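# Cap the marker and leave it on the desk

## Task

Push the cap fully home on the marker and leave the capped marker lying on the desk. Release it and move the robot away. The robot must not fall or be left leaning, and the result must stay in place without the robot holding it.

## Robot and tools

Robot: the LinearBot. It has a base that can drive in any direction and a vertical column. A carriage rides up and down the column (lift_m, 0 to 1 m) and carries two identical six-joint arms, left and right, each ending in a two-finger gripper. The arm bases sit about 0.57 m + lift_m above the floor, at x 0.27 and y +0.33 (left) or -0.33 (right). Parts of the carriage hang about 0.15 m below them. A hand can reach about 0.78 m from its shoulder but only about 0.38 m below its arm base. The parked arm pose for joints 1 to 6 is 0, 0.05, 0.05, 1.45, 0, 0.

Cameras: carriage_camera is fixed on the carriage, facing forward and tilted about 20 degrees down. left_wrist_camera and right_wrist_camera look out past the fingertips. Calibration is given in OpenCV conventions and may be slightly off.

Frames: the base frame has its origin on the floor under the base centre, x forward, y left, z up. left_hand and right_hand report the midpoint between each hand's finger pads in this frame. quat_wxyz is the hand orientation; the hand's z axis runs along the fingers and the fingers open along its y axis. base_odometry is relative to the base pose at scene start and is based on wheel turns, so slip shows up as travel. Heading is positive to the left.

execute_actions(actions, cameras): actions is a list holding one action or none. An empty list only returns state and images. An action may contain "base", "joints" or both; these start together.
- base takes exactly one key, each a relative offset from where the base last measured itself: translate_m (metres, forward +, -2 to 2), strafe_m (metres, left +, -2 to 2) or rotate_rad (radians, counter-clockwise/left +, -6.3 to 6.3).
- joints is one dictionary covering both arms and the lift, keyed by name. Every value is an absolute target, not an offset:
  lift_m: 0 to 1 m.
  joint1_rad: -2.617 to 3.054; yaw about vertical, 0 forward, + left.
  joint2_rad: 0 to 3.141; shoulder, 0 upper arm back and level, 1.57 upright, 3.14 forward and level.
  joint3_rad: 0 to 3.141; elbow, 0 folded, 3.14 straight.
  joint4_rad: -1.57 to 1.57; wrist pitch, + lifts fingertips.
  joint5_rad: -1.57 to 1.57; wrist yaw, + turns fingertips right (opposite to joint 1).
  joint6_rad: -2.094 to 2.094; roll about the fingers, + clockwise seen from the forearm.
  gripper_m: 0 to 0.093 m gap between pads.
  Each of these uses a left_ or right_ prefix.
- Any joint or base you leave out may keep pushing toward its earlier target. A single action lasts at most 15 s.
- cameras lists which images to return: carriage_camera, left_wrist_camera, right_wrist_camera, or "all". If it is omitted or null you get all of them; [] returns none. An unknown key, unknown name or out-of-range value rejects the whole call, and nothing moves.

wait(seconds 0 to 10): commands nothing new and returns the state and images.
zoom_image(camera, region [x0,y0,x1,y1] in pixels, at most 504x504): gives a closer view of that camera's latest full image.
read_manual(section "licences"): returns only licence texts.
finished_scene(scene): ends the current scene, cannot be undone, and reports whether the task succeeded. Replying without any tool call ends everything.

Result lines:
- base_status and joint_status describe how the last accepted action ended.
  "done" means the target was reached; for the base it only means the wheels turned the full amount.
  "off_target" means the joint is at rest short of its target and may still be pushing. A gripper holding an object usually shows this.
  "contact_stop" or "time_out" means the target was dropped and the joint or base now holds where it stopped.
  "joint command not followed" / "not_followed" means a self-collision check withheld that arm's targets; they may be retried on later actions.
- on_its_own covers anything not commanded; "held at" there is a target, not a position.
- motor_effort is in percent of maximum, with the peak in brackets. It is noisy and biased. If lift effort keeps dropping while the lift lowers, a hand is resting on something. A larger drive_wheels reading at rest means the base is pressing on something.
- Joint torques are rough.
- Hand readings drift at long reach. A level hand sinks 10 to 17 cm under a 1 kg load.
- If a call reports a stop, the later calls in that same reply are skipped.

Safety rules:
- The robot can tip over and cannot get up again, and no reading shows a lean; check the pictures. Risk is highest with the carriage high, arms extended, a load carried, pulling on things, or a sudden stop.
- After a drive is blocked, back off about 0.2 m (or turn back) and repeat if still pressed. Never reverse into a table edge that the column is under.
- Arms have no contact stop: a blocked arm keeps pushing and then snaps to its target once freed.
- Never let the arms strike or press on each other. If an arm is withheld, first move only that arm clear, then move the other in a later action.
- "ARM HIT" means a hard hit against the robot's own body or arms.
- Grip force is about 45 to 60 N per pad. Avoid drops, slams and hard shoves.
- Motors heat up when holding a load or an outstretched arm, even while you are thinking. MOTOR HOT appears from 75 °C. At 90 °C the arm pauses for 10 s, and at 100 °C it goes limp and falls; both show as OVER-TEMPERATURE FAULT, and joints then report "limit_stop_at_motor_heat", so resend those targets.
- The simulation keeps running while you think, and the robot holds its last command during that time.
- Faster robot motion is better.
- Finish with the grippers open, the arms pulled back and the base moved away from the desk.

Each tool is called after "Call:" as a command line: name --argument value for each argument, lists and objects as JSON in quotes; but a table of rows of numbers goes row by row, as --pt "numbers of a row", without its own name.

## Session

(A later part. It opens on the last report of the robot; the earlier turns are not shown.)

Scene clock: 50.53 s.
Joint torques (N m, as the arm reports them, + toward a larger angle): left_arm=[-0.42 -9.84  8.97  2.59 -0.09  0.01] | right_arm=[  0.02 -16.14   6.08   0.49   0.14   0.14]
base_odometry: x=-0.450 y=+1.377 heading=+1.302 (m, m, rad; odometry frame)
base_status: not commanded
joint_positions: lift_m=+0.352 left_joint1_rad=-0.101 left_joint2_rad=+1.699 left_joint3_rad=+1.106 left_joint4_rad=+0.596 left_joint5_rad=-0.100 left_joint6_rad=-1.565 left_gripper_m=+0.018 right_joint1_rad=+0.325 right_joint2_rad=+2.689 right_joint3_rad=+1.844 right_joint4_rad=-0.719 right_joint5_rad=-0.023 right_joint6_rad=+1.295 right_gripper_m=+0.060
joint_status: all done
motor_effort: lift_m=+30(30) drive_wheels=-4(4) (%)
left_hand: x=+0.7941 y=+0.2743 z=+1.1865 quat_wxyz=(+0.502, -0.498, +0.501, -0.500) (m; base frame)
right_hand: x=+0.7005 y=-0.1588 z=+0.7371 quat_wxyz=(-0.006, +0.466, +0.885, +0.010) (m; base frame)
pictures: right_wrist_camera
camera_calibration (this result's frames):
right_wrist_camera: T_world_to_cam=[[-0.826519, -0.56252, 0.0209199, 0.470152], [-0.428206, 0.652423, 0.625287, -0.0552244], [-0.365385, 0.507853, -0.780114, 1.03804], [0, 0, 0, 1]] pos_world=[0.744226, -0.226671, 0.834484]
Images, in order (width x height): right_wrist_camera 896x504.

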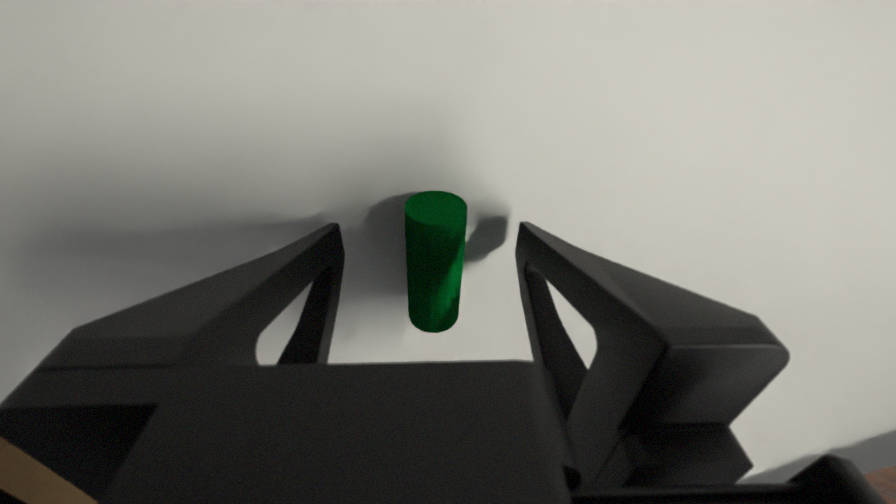

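Call:
execute_actions --actions '[{"joints":{"lift_m":0.346}}]' --cameras '[]'

Call:
execute_actions --actions '[{"joints":{"right_gripper_m":0}}]' --cameras '["right_wrist_camera"]'

Call:
execute_actions --actions '[{"joints":{"lift_m":0.4,"right_joint2_rad":2.3}}]' --cameras '[]'

Call:
execute_actions --actions '[{"joints":{"left_joint1_rad":-0.58,"left_joint5_rad":-0.58,"right_joint1_rad":0.58,"right_joint5_rad":0.58,"right_joint2_rad":1.7,"right_joint3_rad":1.1,"right_joint4_rad":0.6,"right_joint6_rad":1.57}}]'

Scene clock: 54.20 s.
Joint torques (N m, as the arm reports them, + toward a larger angle): left_arm=[-0.39 -9.97  8.91  2.55 -0.1   0.02] | right_arm=[  0.01 -16.08   6.1    0.51   0.13   0.15]
base_odometry: x=-0.450 y=+1.377 heading=+1.302 (m, m, rad; odometry frame)
base_status: not commanded
joint_positions: lift_m=+0.346 left_joint1_rad=-0.101 left_joint2_rad=+1.700 left_joint3_rad=+1.106 left_joint4_rad=+0.596 left_joint5_rad=-0.100 left_joint6_rad=-1.565 left_gripper_m=+0.018 right_joint1_rad=+0.325 right_joint2_rad=+2.687 right_joint3_rad=+1.844 right_joint4_rad=-0.719 right_joint5_rad=-0.023 right_joint6_rad=+1.295 right_gripper_m=+0.060
joint_status: all done
motor_effort: lift_m=+29(30) drive_wheels=+3(5) (%)
left_hand: x=+0.7942 y=+0.2743 z=+1.1803 quat_wxyz=(+0.502, -0.498, +0.501, -0.500) (m; base frame)
right_hand: x=+0.7010 y=-0.1586 z=+0.7320 quat_wxyz=(-0.005, +0.466, +0.885, +0.011) (m; base frame)
pictures: none
No camera images: the call's "cameras" was empty. Leave "cameras" out to get every camera's image.

Scene clock: 54.83 s.
Joint torques (N m, as the arm reports them, + toward a larger angle): left_arm=[ -0.26 -10.05   9.03   2.54  -0.08   0.01] | right_arm=[  0.04 -15.93   6.08   0.51   0.13   0.13]
base_odometry: x=-0.450 y=+1.377 heading=+1.302 (m, m, rad; odometry frame)
base_status: not commanded
joint_positions: lift_m=+0.346 left_joint1_rad=-0.101 left_joint2_rad=+1.700 left_joint3_rad=+1.106 left_joint4_rad=+0.596 left_joint5_rad=-0.100 left_joint6_rad=-1.565 left_gripper_m=+0.018 right_joint1_rad=+0.325 right_joint2_rad=+2.687 right_joint3_rad=+1.844 right_joint4_rad=-0.719 right_joint5_rad=-0.023 right_joint6_rad=+1.295 right_gripper_m=+0.018
joint_status: right_gripper_m off_target (ended at +0.018, target +0.000)
motor_effort: lift_m=+29(29) drive_wheels=+3(4) (%)
left_hand: x=+0.7942 y=+0.2743 z=+1.1803 quat_wxyz=(+0.502, -0.498, +0.501, -0.500) (m; base frame)
right_hand: x=+0.7010 y=-0.1586 z=+0.7320 quat_wxyz=(-0.005, +0.466, +0.885, +0.011) (m; base frame)
pictures: right_wrist_camera
camera_calibration (this result's frames):
right_wrist_camera: T_world_to_cam=[[-0.826555, -0.562532, 0.0190835, 0.472129], [-0.429336, 0.652043, 0.624909, -0.0509323], [-0.363975, 0.508328, -0.780464, 1.03351], [0, 0, 0, 1]] pos_world=[0.744545, -0.226564, 0.829435]
Images, in order (width x height): right_wrist_camera 896x504.

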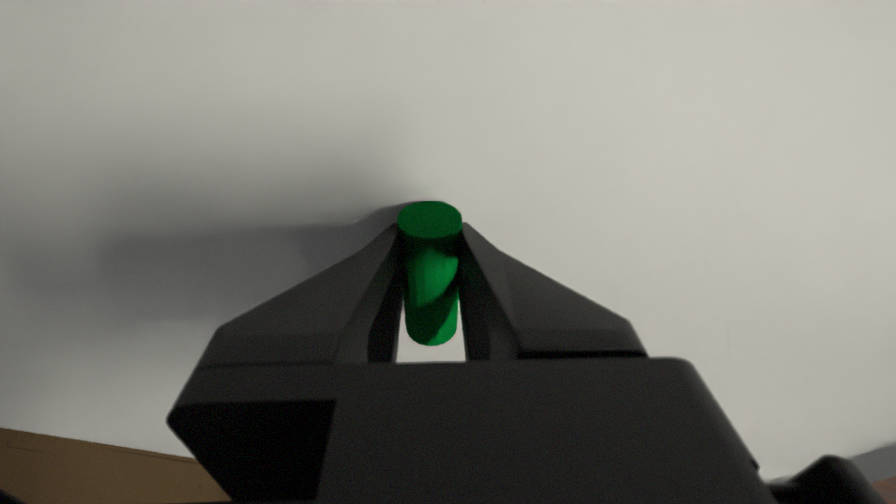

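Scene clock: 55.90 s.
Joint torques (N m, as the arm reports them, + toward a larger angle): left_arm=[-0.3  -9.89  9.07  2.5  -0.1   0.02] | right_arm=[ -0.12 -13.77   7.36   1.39   0.12   0.1 ]
base_odometry: x=-0.450 y=+1.377 heading=+1.302 (m, m, rad; odometry frame)
base_status: not commanded
joint_positions: lift_m=+0.400 left_joint1_rad=-0.101 left_joint2_rad=+1.699 left_joint3_rad=+1.106 left_joint4_rad=+0.603 left_joint5_rad=-0.100 left_joint6_rad=-1.565 left_gripper_m=+0.018 right_joint1_rad=+0.325 right_joint2_rad=+2.279 right_joint3_rad=+1.853 right_joint4_rad=-0.706 right_joint5_rad=-0.023 right_joint6_rad=+1.295 right_gripper_m=+0.018
joint_status: all done
motor_effort: lift_m=+32(41) drive_wheels=+4(4) (%)
left_hand: x=+0.7941 y=+0.2743 z=+1.2362 quat_wxyz=(+0.503, -0.496, +0.499, -0.502) (m; base frame)
right_hand: x=+0.7741 y=-0.1340 z=+0.9902 quat_wxyz=(+0.142, +0.453, +0.864, +0.165) (m; base frame)
pictures: none
No camera images: the call's "cameras" was empty. Leave "cameras" out to get every camera's image.

Scene clock: 57.50 s.
Joint torques (N m, as the arm reports them, + toward a larger angle): left_arm=[-0.29 -9.72  8.76  2.29 -0.18  0.01] | right_arm=[ -0.19 -10.73   8.24   2.54   0.08   0.08]
base_odometry: x=-0.450 y=+1.377 heading=+1.302 (m, m, rad; odometry frame)
base_status: not commanded
joint_positions: lift_m=+0.400 left_joint1_rad=-0.583 left_joint2_rad=+1.699 left_joint3_rad=+1.106 left_joint4_rad=+0.603 left_joint5_rad=-0.573 left_joint6_rad=-1.565 left_gripper_m=+0.018 right_joint1_rad=+0.583 right_joint2_rad=+1.706 right_joint3_rad=+1.112 right_joint4_rad=+0.596 right_joint5_rad=+0.574 right_joint6_rad=+1.564 right_gripper_m=+0.018
joint_status: all done
motor_effort: lift_m=+32(32) drive_wheels=+4(5) (%)
left_hand: x=+0.7358 y=+0.1089 z=+1.2359 quat_wxyz=(+0.500, -0.495, +0.500, -0.505) (m; base frame)
right_hand: x=+0.7372 y=-0.1085 z=+1.2335 quat_wxyz=(+0.500, +0.496, +0.503, +0.501) (m; base frame)
pictures: carriage_camera, left_wrist_camera, right_wrist_camera
camera_calibration (this result's frames):
carriage_camera: T_world_to_cam=[[0.0198054, -0.999667, 0.0165363, -0.0266158], [-0.358609, -0.0225418, -0.933216, 1.33946], [0.933278, 0.0125526, -0.358936, 0.313085], [0, 0, 0, 1]] pos_world=[0.188675, -0.000343101, 1.36282]
left_wrist_camera: T_world_to_cam=[[0.0293655, 0.0229513, 0.999305, -1.25461], [-0.545088, -0.837637, 0.0352561, 0.459731], [0.837864, -0.545745, -0.0120871, -0.419762], [0, 0, 0, 1]] pos_world=[0.63914, 0.184799, 1.23246]
right_wrist_camera: T_world_to_cam=[[-0.0315689, -0.0020243, -0.9995, 1.25181], [-0.615862, 0.787651, 0.0178566, 0.519528], [0.787221, 0.616118, -0.026112, -0.354921], [0, 0, 0, 1]] pos_world=[0.638877, -0.187999, 1.23264]
Images, in order (width x height): carriage_camera 896x504, left_wrist_camera 896x504, right_wrist_camera 896x504.

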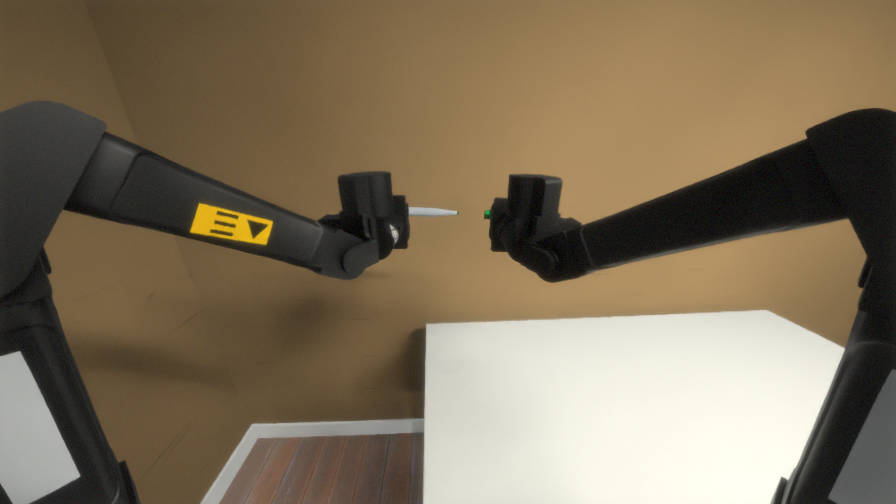

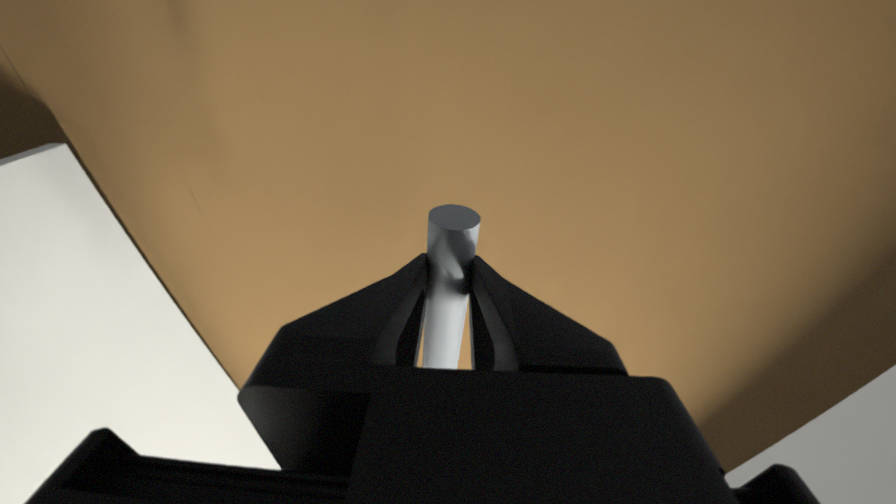

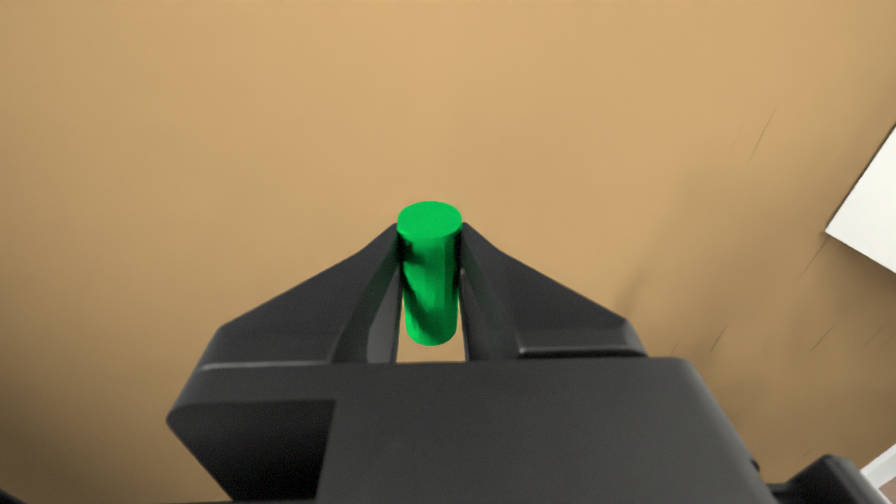

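Call:
execute_actions --actions '[{"joints":{"left_joint1_rad":-0.655,"left_joint5_rad":-0.655,"right_joint1_rad":0.655,"right_joint5_rad":0.655}}]' --cameras '["carriage_camera","right_wrist_camera"]'

Call:
zoom_image --camera "carriage_camera" --region '[390,170,510,250]'

Scene clock: 60.47 s.
Joint torques (N m, as the arm reports them, + toward a larger angle): left_arm=[-0.26 -9.88  8.82  2.25 -0.17  0.03] | right_arm=[ -0.29 -10.6    8.17   2.5    0.12   0.07]
base_odometry: x=-0.450 y=+1.377 heading=+1.302 (m, m, rad; odometry frame)
base_status: not commanded
joint_positions: lift_m=+0.400 left_joint1_rad=-0.657 left_joint2_rad=+1.699 left_joint3_rad=+1.106 left_joint4_rad=+0.603 left_joint5_rad=-0.649 left_joint6_rad=-1.565 left_gripper_m=+0.018 right_joint1_rad=+0.659 right_joint2_rad=+1.706 right_joint3_rad=+1.112 right_joint4_rad=+0.596 right_joint5_rad=+0.646 right_joint6_rad=+1.564 right_gripper_m=+0.018
joint_status: all done
motor_effort: lift_m=+32(31) drive_wheels=+4(4) (%)
left_hand: x=+0.7200 y=+0.0873 z=+1.2358 quat_wxyz=(+0.500, -0.496, +0.500, -0.504) (m; base frame)
right_hand: x=+0.7211 y=-0.0852 z=+1.2335 quat_wxyz=(+0.499, +0.495, +0.504, +0.502) (m; base frame)
pictures: carriage_camera, right_wrist_camera
camera_calibration (this result's frames):
carriage_camera: T_world_to_cam=[[0.0198054, -0.999667, 0.0165363, -0.0266158], [-0.358609, -0.0225418, -0.933216, 1.33946], [0.933278, 0.0125526, -0.358936, 0.313085], [0, 0, 0, 1]] pos_world=[0.188675, -0.000343101, 1.36282]
right_wrist_camera: T_world_to_cam=[[-0.0316496, -0.00202114, -0.999497, 1.25139], [-0.618861, 0.785294, 0.0180086, 0.493022], [0.784862, 0.61912, -0.026105, -0.35458], [0, 0, 0, 1]] pos_world=[0.623015, -0.16511, 1.23263]
Images, in order (width x height): carriage_camera 896x504, right_wrist_camera 896x504.

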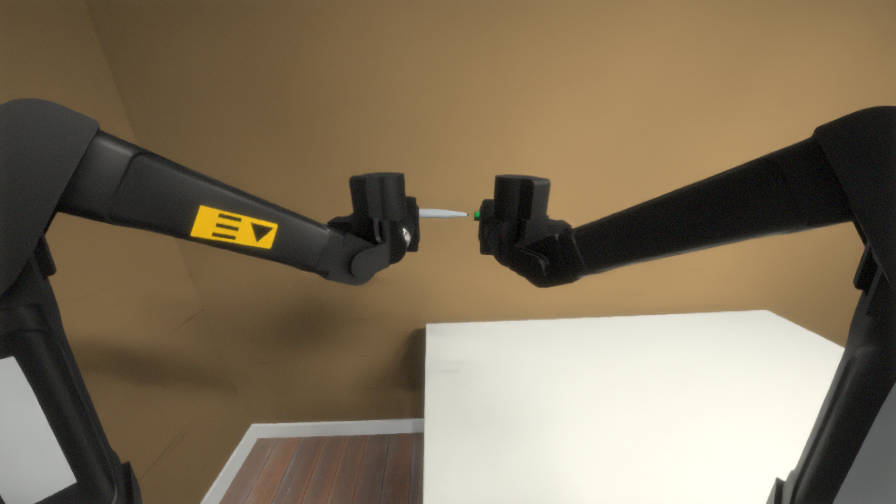

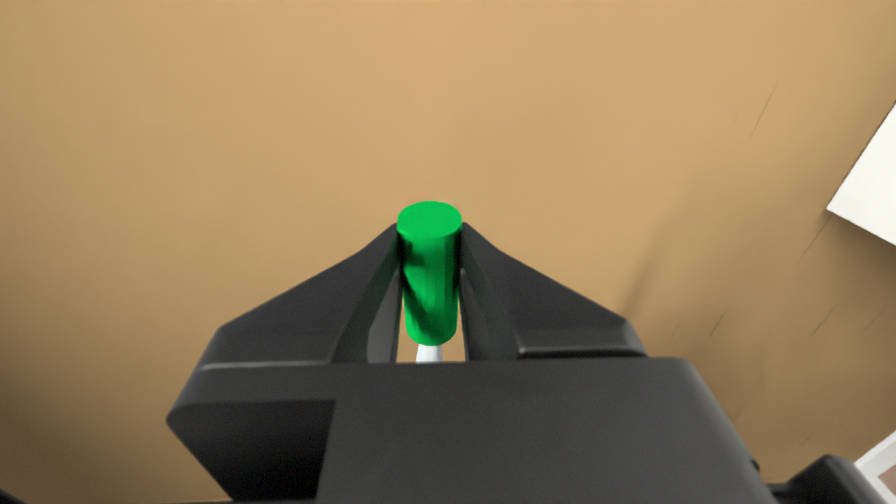

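Region (390, 170, 510, 250) of carriage_camera's 896x504 image, scaled by 4.200, with more detail than that image has.

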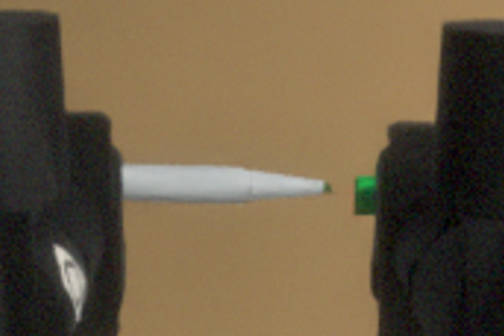

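Call:
execute_actions --actions '[{"joints":{"left_joint5_rad":-0.595,"right_joint1_rad":0.62,"right_joint5_rad":0.605}}]' --cameras '["carriage_camera","right_wrist_camera"]'

Call:
zoom_image --camera "carriage_camera" --region '[390,170,510,250]'

Scene clock: 63.13 s.
Joint torques (N m, as the arm reports them, + toward a larger angle): left_arm=[-0.43 -9.78  8.82  2.27 -0.05  0.02] | right_arm=[ -0.14 -10.63   8.2    2.51  -0.06   0.08]
base_odometry: x=-0.450 y=+1.377 heading=+1.302 (m, m, rad; odometry frame)
base_status: not commanded
joint_positions: lift_m=+0.400 left_joint1_rad=-0.657 left_joint2_rad=+1.699 left_joint3_rad=+1.106 left_joint4_rad=+0.603 left_joint5_rad=-0.599 left_joint6_rad=-1.565 left_gripper_m=+0.018 right_joint1_rad=+0.622 right_joint2_rad=+1.706 right_joint3_rad=+1.112 right_joint4_rad=+0.596 right_joint5_rad=+0.611 right_joint6_rad=+1.564 right_gripper_m=+0.018
joint_status: all done
motor_effort: lift_m=+32(32) drive_wheels=+3(4) (%)
left_hand: x=+0.7197 y=+0.0786 z=+1.2359 quat_wxyz=(+0.487, -0.483, +0.512, -0.517) (m; base frame)
right_hand: x=+0.7291 y=-0.0961 z=+1.2335 quat_wxyz=(+0.499, +0.495, +0.504, +0.502) (m; base frame)
pictures: carriage_camera, right_wrist_camera
camera_calibration (this result's frames):
carriage_camera: T_world_to_cam=[[0.0198054, -0.999667, 0.0165363, -0.0266158], [-0.358609, -0.0225418, -0.933216, 1.33946], [0.933278, 0.0125526, -0.358936, 0.313085], [0, 0, 0, 1]] pos_world=[0.188675, -0.000343101, 1.36282]
right_wrist_camera: T_world_to_cam=[[-0.0316072, -0.00204497, -0.999498, 1.2516], [-0.617963, 0.786003, 0.0179337, 0.506084], [0.785572, 0.61822, -0.0261071, -0.35469], [0, 0, 0, 1]] pos_world=[0.630935, -0.175948, 1.23264]
Images, in order (width x height): carriage_camera 896x504, right_wrist_camera 896x504.

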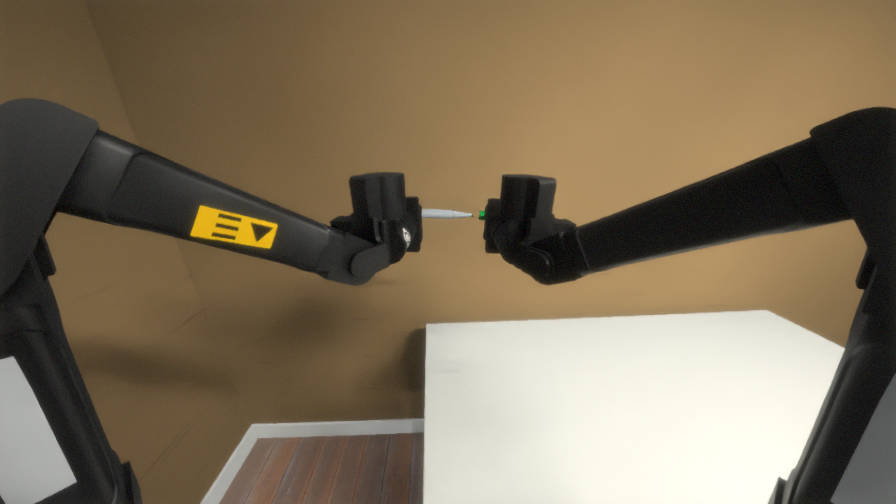

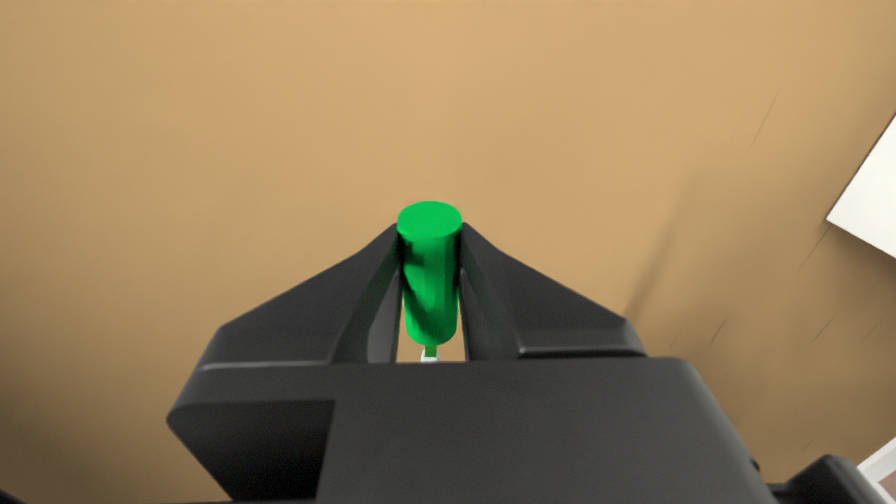

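Region (390, 170, 510, 250) of carriage_camera's 896x504 image, scaled by 4.200, with more detail than that image has.

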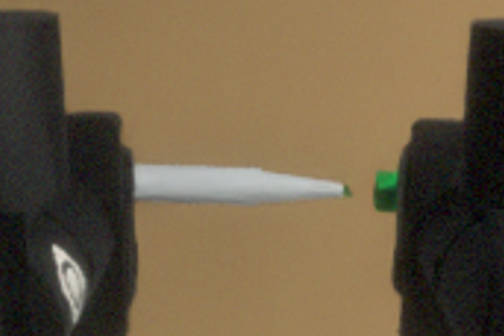

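Call:
execute_actions --actions '[{"joints":{"left_joint1_rad":-0.71,"left_joint5_rad":-0.66,"right_joint1_rad":0.675,"right_joint5_rad":0.672}}]' --cameras '["right_wrist_camera"]'

Call:
execute_actions --actions '[{"joints":{"left_joint1_rad":-0.76,"left_joint5_rad":-0.71,"right_joint1_rad":0.725,"right_joint5_rad":0.722}}]'

Call:
zoom_image --camera "carriage_camera" --region '[390,170,510,250]'

Scene clock: 68.90 s.
Joint torques (N m, as the arm reports them, + toward a larger angle): left_arm=[-0.67 -9.7   8.79  2.24 -0.13  0.03] | right_arm=[ -0.09 -10.53   8.21   2.47   0.1    0.08]
base_odometry: x=-0.450 y=+1.377 heading=+1.302 (m, m, rad; odometry frame)
base_status: not commanded
joint_positions: lift_m=+0.400 left_joint1_rad=-0.709 left_joint2_rad=+1.699 left_joint3_rad=+1.106 left_joint4_rad=+0.603 left_joint5_rad=-0.655 left_joint6_rad=-1.565 left_gripper_m=+0.018 right_joint1_rad=+0.676 right_joint2_rad=+1.706 right_joint3_rad=+1.112 right_joint4_rad=+0.596 right_joint5_rad=+0.665 right_joint6_rad=+1.564 right_gripper_m=+0.018
joint_status: all done
motor_effort: lift_m=+32(32) drive_wheels=+3(4) (%)
left_hand: x=+0.7079 y=+0.0648 z=+1.2358 quat_wxyz=(+0.488, -0.485, +0.511, -0.516) (m; base frame)
right_hand: x=+0.7172 y=-0.0805 z=+1.2335 quat_wxyz=(+0.499, +0.495, +0.504, +0.502) (m; base frame)
pictures: right_wrist_camera
camera_calibration (this result's frames):
right_wrist_camera: T_world_to_cam=[[-0.0316758, -0.00195455, -0.999496, 1.2513], [-0.617962, 0.786001, 0.0180472, 0.486257], [0.78557, 0.618222, -0.026105, -0.355045], [0, 0, 0, 1]] pos_world=[0.619037, -0.160256, 1.23262]
Images, in order (width x height): right_wrist_camera 896x504.

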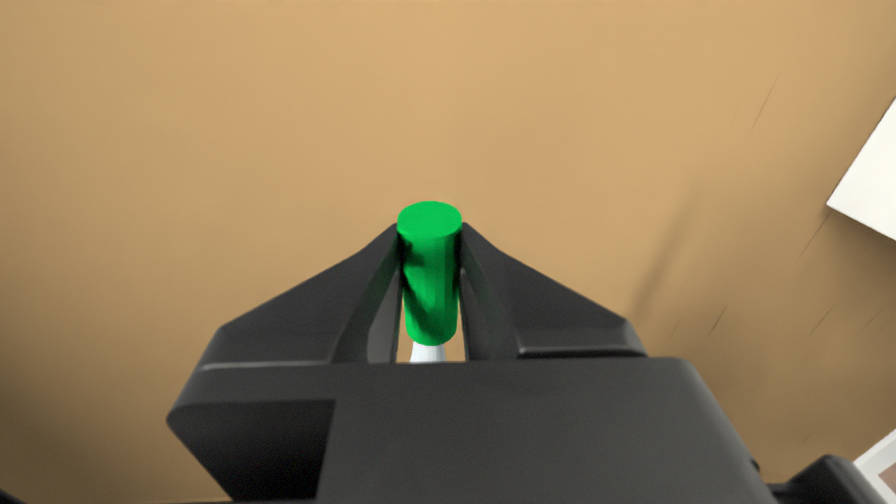

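Scene clock: 69.47 s.
Joint torques (N m, as the arm reports them, + toward a larger angle): left_arm=[-0.55 -9.67  8.77  2.21 -0.13  0.01] | right_arm=[  0.21 -10.46   8.03   2.4    0.09   0.07]
base_odometry: x=-0.450 y=+1.377 heading=+1.302 (m, m, rad; odometry frame)
base_status: not commanded
joint_positions: lift_m=+0.400 left_joint1_rad=-0.758 left_joint2_rad=+1.699 left_joint3_rad=+1.106 left_joint4_rad=+0.602 left_joint5_rad=-0.705 left_joint6_rad=-1.565 left_gripper_m=+0.018 right_joint1_rad=+0.724 right_joint2_rad=+1.706 right_joint3_rad=+1.112 right_joint4_rad=+0.600 right_joint5_rad=+0.715 right_joint6_rad=+1.565 right_gripper_m=+0.018
joint_status: all done
motor_effort: lift_m=+32(32) drive_wheels=+3(4) (%)
left_hand: x=+0.6960 y=+0.0519 z=+1.2357 quat_wxyz=(+0.488, -0.485, +0.511, -0.515) (m; base frame)
right_hand: x=+0.7059 y=-0.0673 z=+1.2342 quat_wxyz=(+0.499, +0.496, +0.502, +0.503) (m; base frame)
pictures: carriage_camera, left_wrist_camera, right_wrist_camera
camera_calibration (this result's frames):
carriage_camera: T_world_to_cam=[[0.0198054, -0.999667, 0.0165363, -0.0266158], [-0.358609, -0.0225418, -0.933216, 1.33946], [0.933278, 0.0125526, -0.358936, 0.313085], [0, 0, 0, 1]] pos_world=[0.188675, -0.000343101, 1.36282]
left_wrist_camera: T_world_to_cam=[[0.0314586, 0.0224993, 0.999252, -1.25328], [-0.579711, -0.814, 0.0365787, 0.411533], [0.814214, -0.580428, -0.0125642, -0.398755], [0, 0, 0, 1]] pos_world=[0.602669, 0.131737, 1.23228]
right_wrist_camera: T_world_to_cam=[[-0.0288936, 0.00109282, -0.999582, 1.25008], [-0.616514, 0.787122, 0.0186813, 0.467189], [0.786814, 0.616796, -0.022069, -0.360197], [0, 0, 0, 1]] pos_world=[0.607555, -0.146933, 1.23288]
Images, in order (width x height): carriage_camera 896x504, left_wrist_camera 896x504, right_wrist_camera 896x504.

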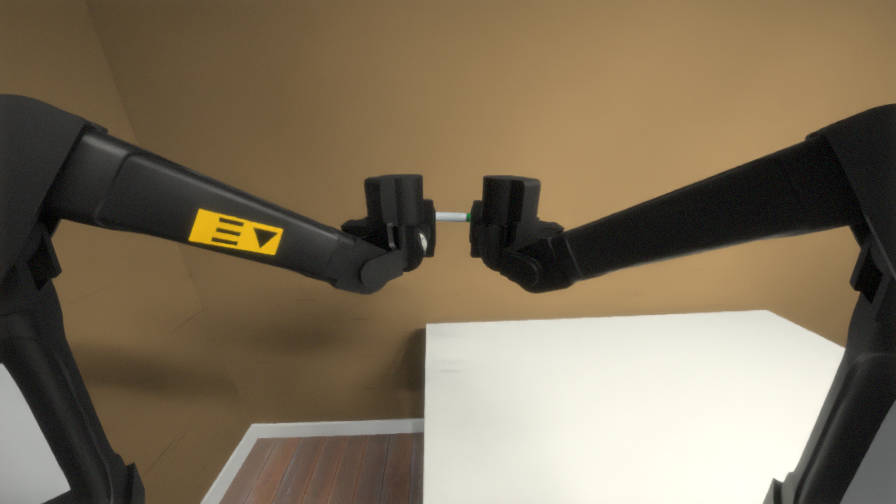

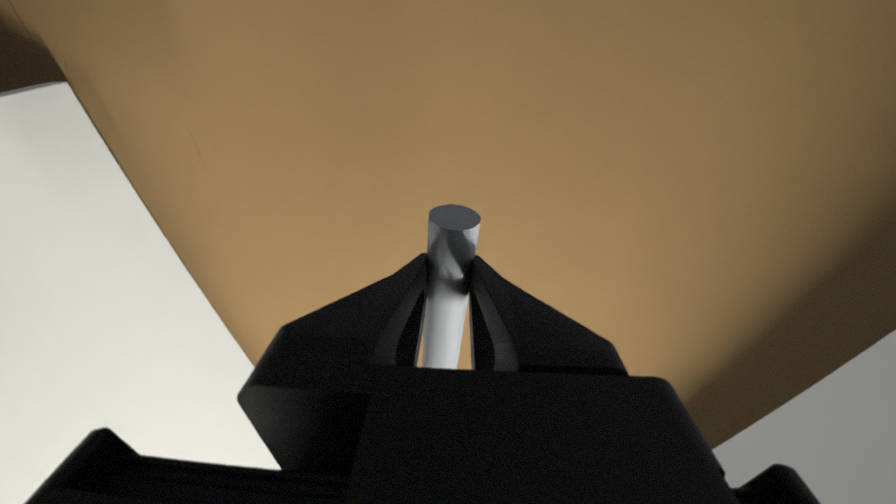

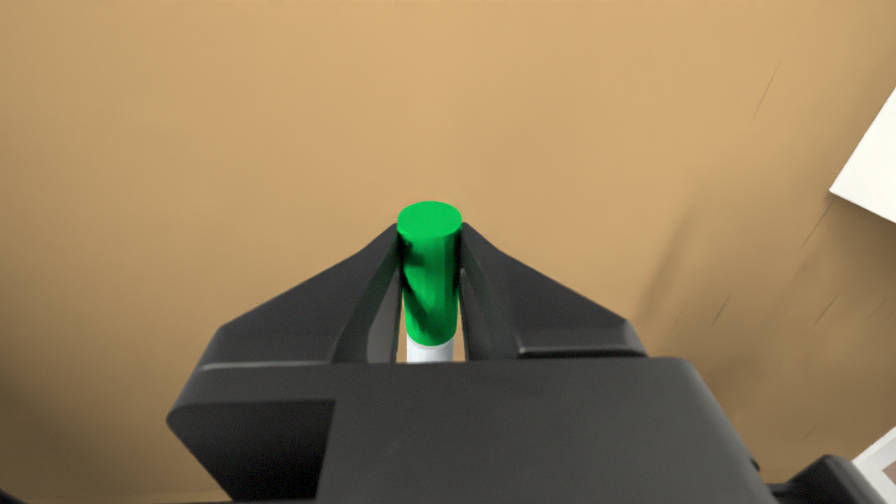

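Region (390, 170, 510, 250) of carriage_camera's 896x504 image, scaled by 4.200, with more detail than that image has.

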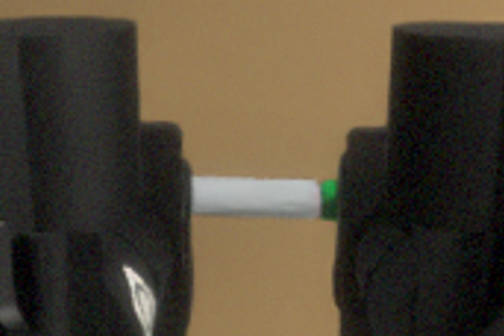

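Now apply force (wrist stiffness looks ~15 Nm/rad).

Call:
execute_actions --actions '[{"joints":{"left_joint1_rad":-0.81,"left_joint5_rad":-0.61,"right_joint1_rad":0.775,"right_joint5_rad":0.62}}]' --cameras '["carriage_camera","right_wrist_camera"]'

Call:
zoom_image --camera "carriage_camera" --region '[420,195,480,235]'

Scene clock: 72.13 s.
Joint torques (N m, as the arm reports them, + toward a larger angle): left_arm=[-3.29 -9.72  8.77  2.22  0.88  0.03] | right_arm=[  3.6  -10.5    8.16   2.42  -1.02   0.04]
base_odometry: x=-0.450 y=+1.377 heading=+1.302 (m, m, rad; odometry frame)
base_status: not commanded
joint_positions: lift_m=+0.400 left_joint1_rad=-0.764 left_joint2_rad=+1.699 left_joint3_rad=+1.106 left_joint4_rad=+0.602 left_joint5_rad=-0.709 left_joint6_rad=-1.565 left_gripper_m=+0.018 right_joint1_rad=+0.732 right_joint2_rad=+1.706 right_joint3_rad=+1.112 right_joint4_rad=+0.600 right_joint5_rad=+0.713 right_joint6_rad=+1.568 right_gripper_m=+0.018
joint_status: left_joint1_rad off_target (ended at -0.764, target -0.810); left_joint5_rad off_target (ended at -0.709, target -0.610); right_joint1_rad off_target (ended at +0.732, target +0.775); right_joint5_rad off_target (ended at +0.713, target +0.620)
motor_effort: lift_m=+32(32) drive_wheels=+3(3) (%)
left_hand: x=+0.6945 y=+0.0499 z=+1.2357 quat_wxyz=(+0.488, -0.485, +0.511, -0.516) (m; base frame)
right_hand: x=+0.7039 y=-0.0635 z=+1.2343 quat_wxyz=(+0.496, +0.494, +0.503, +0.506) (m; base frame)
pictures: carriage_camera, right_wrist_camera
camera_calibration (this result's frames):
carriage_camera: T_world_to_cam=[[0.0198054, -0.999667, 0.0165363, -0.0266158], [-0.358609, -0.0225418, -0.933216, 1.33946], [0.933278, 0.0125526, -0.358936, 0.313085], [0, 0, 0, 1]] pos_world=[0.188675, -0.000343101, 1.36282]
right_wrist_camera: T_world_to_cam=[[-0.0286768, 0.00449604, -0.999579, 1.25015], [-0.624009, 0.781123, 0.0214156, 0.464476], [0.780891, 0.62436, -0.0195945, -0.359409], [0, 0, 0, 1]] pos_world=[0.606347, -0.144033, 1.23264]
Images, in order (width x height): carriage_camera 896x504, right_wrist_camera 896x504.

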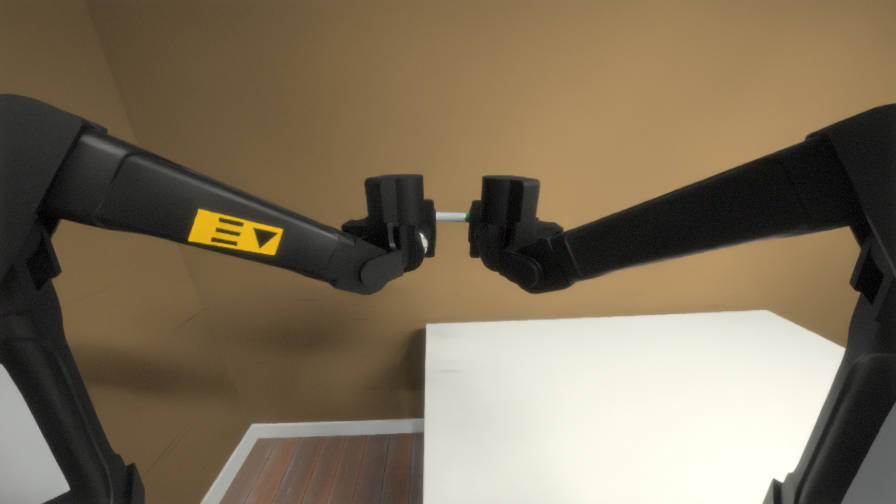

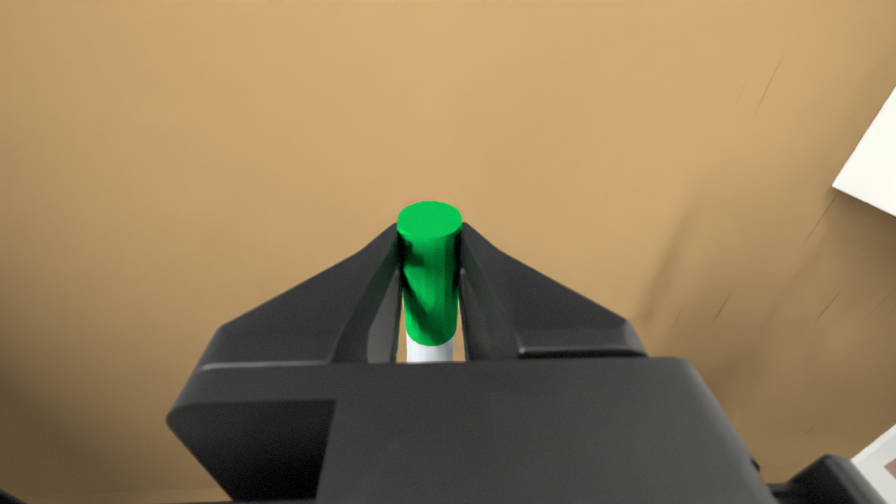

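Region (420, 195, 480, 235) of carriage_camera's 896x504 image, scaled by 8.400, with more detail than that image has.

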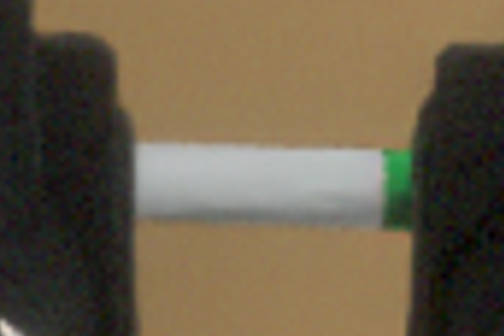

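Call:
execute_actions --actions '[{"joints":{"left_joint1_rad":-0.85,"left_joint5_rad":-0.46,"right_joint1_rad":0.815,"right_joint5_rad":0.48}}]' --cameras '[]'

Call:
execute_actions --actions '[{"joints":{"left_joint1_rad":-0.895,"left_joint5_rad":-0.32,"right_joint1_rad":0.86,"right_joint5_rad":0.34}}]'

Call:
zoom_image --camera "carriage_camera" --region '[420,195,480,235]'

Scene clock: 75.17 s.
Joint torques (N m, as the arm reports them, + toward a larger angle): left_arm=[-5.51 -8.72  8.69  2.25  2.31  0.03] | right_arm=[ 6.45 -9.43  8.23  2.4  -2.55  0.03]
base_odometry: x=-0.450 y=+1.377 heading=+1.302 (m, m, rad; odometry frame)
base_status: not commanded
joint_positions: lift_m=+0.400 left_joint1_rad=-0.769 left_joint2_rad=+1.688 left_joint3_rad=+1.106 left_joint4_rad=+0.602 left_joint5_rad=-0.704 left_joint6_rad=-1.567 left_gripper_m=+0.018 right_joint1_rad=+0.738 right_joint2_rad=+1.693 right_joint3_rad=+1.112 right_joint4_rad=+0.600 right_joint5_rad=+0.708 right_joint6_rad=+1.570 right_gripper_m=+0.018
joint_status: left_joint1_rad off_target (ended at -0.769, target -0.850); left_joint5_rad off_target (ended at -0.704, target -0.460); right_joint1_rad off_target (ended at +0.738, target +0.815); right_joint5_rad off_target (ended at +0.708, target +0.480)
motor_effort: lift_m=+32(32) drive_wheels=+3(3) (%)
left_hand: x=+0.6916 y=+0.0480 z=+1.2407 quat_wxyz=(+0.485, -0.482, +0.509, -0.522) (m; base frame)
right_hand: x=+0.7007 y=-0.0614 z=+1.2403 quat_wxyz=(+0.493, +0.492, +0.501, +0.514) (m; base frame)
pictures: none
No camera images: the call's "cameras" was empty. Leave "cameras" out to get every camera's image.

Scene clock: 75.87 s.
Joint torques (N m, as the arm reports them, + toward a larger angle): left_arm=[-1.78 -9.61  9.29  2.17  0.83  0.06] | right_arm=[ 1.82 -9.99  8.77  2.32 -1.    0.02]
base_odometry: x=-0.450 y=+1.377 heading=+1.302 (m, m, rad; odometry frame)
base_status: not commanded
joint_positions: lift_m=+0.400 left_joint1_rad=-0.749 left_joint2_rad=+1.686 left_joint3_rad=+1.107 left_joint4_rad=+0.602 left_joint5_rad=-0.795 left_joint6_rad=-1.566 left_gripper_m=+0.018 right_joint1_rad=+0.718 right_joint2_rad=+1.693 right_joint3_rad=+1.116 right_joint4_rad=+0.602 right_joint5_rad=+0.795 right_joint6_rad=+1.570 right_gripper_m=+0.018
joint_status: left_joint1_rad not_followed (moved +0.021 of -0.126); left_joint5_rad not_followed (moved -0.091 of +0.384); right_joint1_rad not_followed (moved -0.020 of +0.122); right_joint5_rad not_followed (moved +0.087 of -0.368)
motor_effort: lift_m=+32(32) drive_wheels=+3(7) (%)
left_hand: x=+0.6967 y=+0.0728 z=+1.2414 quat_wxyz=(+0.513, -0.510, +0.482, -0.495) (m; base frame)
right_hand: x=+0.7054 y=-0.0851 z=+1.2422 quat_wxyz=(+0.519, +0.518, +0.472, +0.489) (m; base frame)
pictures: carriage_camera, left_wrist_camera, right_wrist_camera
joint command not followed: on one or more control steps a check withheld the commanded joint targets of the left arm, and it was not sent them on those steps. On the call's last step the targets were still withheld.
cause: the commanded joint targets would bring a part of the robot too close to another arm (this arm's wrist (the part past joint 5) and the other arm's wrist (the part past joint 5)); next, command targets that bring no part of the robot closer to that arm.
joint command not followed: on one or more control steps a check withheld the commanded joint targets of the right arm, and it was not sent them on those steps. On the call's last step the targets were still withheld.
cause: the commanded joint targets would bring a part of the robot too close to another arm (this arm's wrist (the part past joint 5) and the other arm's wrist (the part past joint 5)); next, command targets that bring no part of the robot closer to that arm.
camera_calibration (this result's frames):
carriage_camera: T_world_to_cam=[[0.0198054, -0.999667, 0.0165363, -0.0266159], [-0.358609, -0.0225418, -0.933216, 1.33947], [0.933278, 0.0125526, -0.358936, 0.313087], [0, 0, 0, 1]] pos_world=[0.188675, -0.000343101, 1.36283]
left_wrist_camera: T_world_to_cam=[[0.0207119, 0.0348586, 0.999178, -1.25285], [-0.496926, -0.866846, 0.0405426, 0.37001], [0.867546, -0.497357, -0.000631879, -0.445125], [0, 0, 0, 1]] pos_world=[0.595982, 0.143029, 1.23653]
right_wrist_camera: T_world_to_cam=[[-0.0142142, 0.0218066, -0.999661, 1.24956], [-0.546825, 0.836842, 0.0260302, 0.426664], [0.837126, 0.54701, 0.0000293746, -0.417546], [0, 0, 0, 1]] pos_world=[0.600611, -0.155897, 1.23805]
Images, in order (width x height): carriage_camera 896x504, left_wrist_camera 896x504, right_wrist_camera 896x504.

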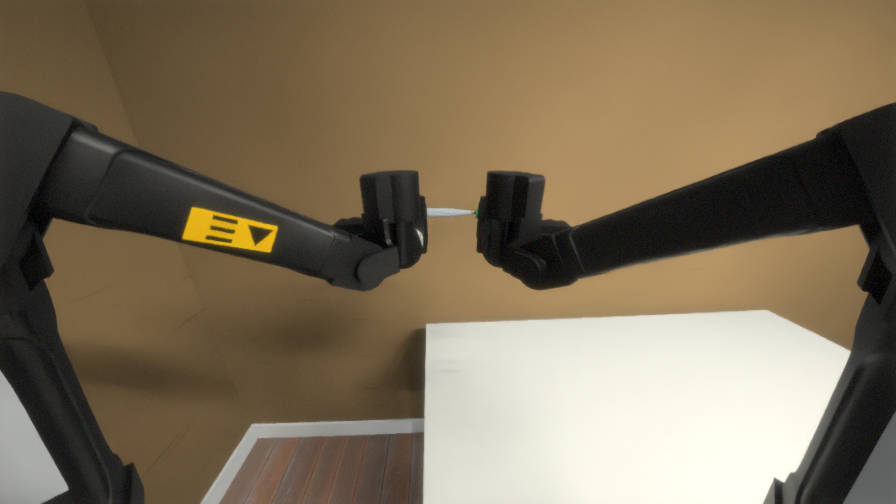

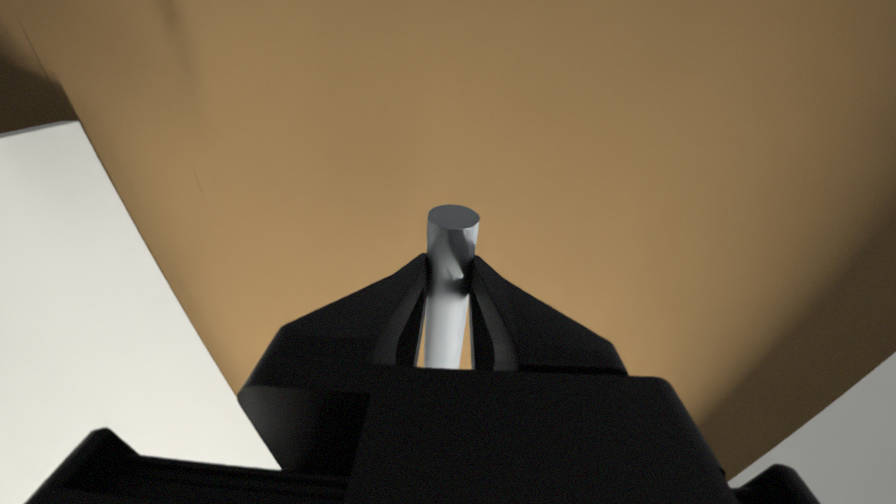

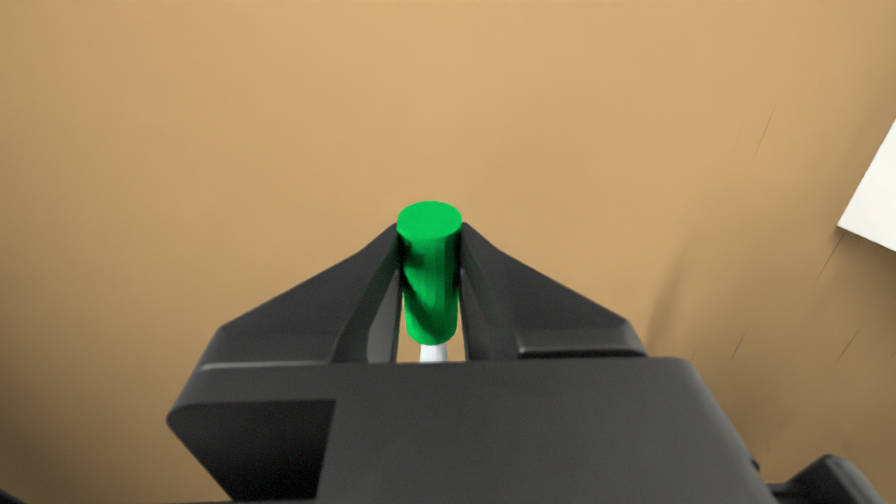

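Region (420, 195, 480, 235) of carriage_camera's 896x504 image, scaled by 8.400, with more detail than that image has.

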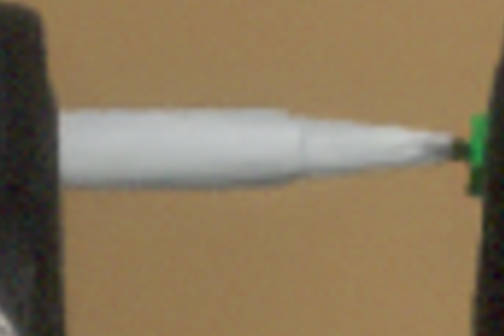

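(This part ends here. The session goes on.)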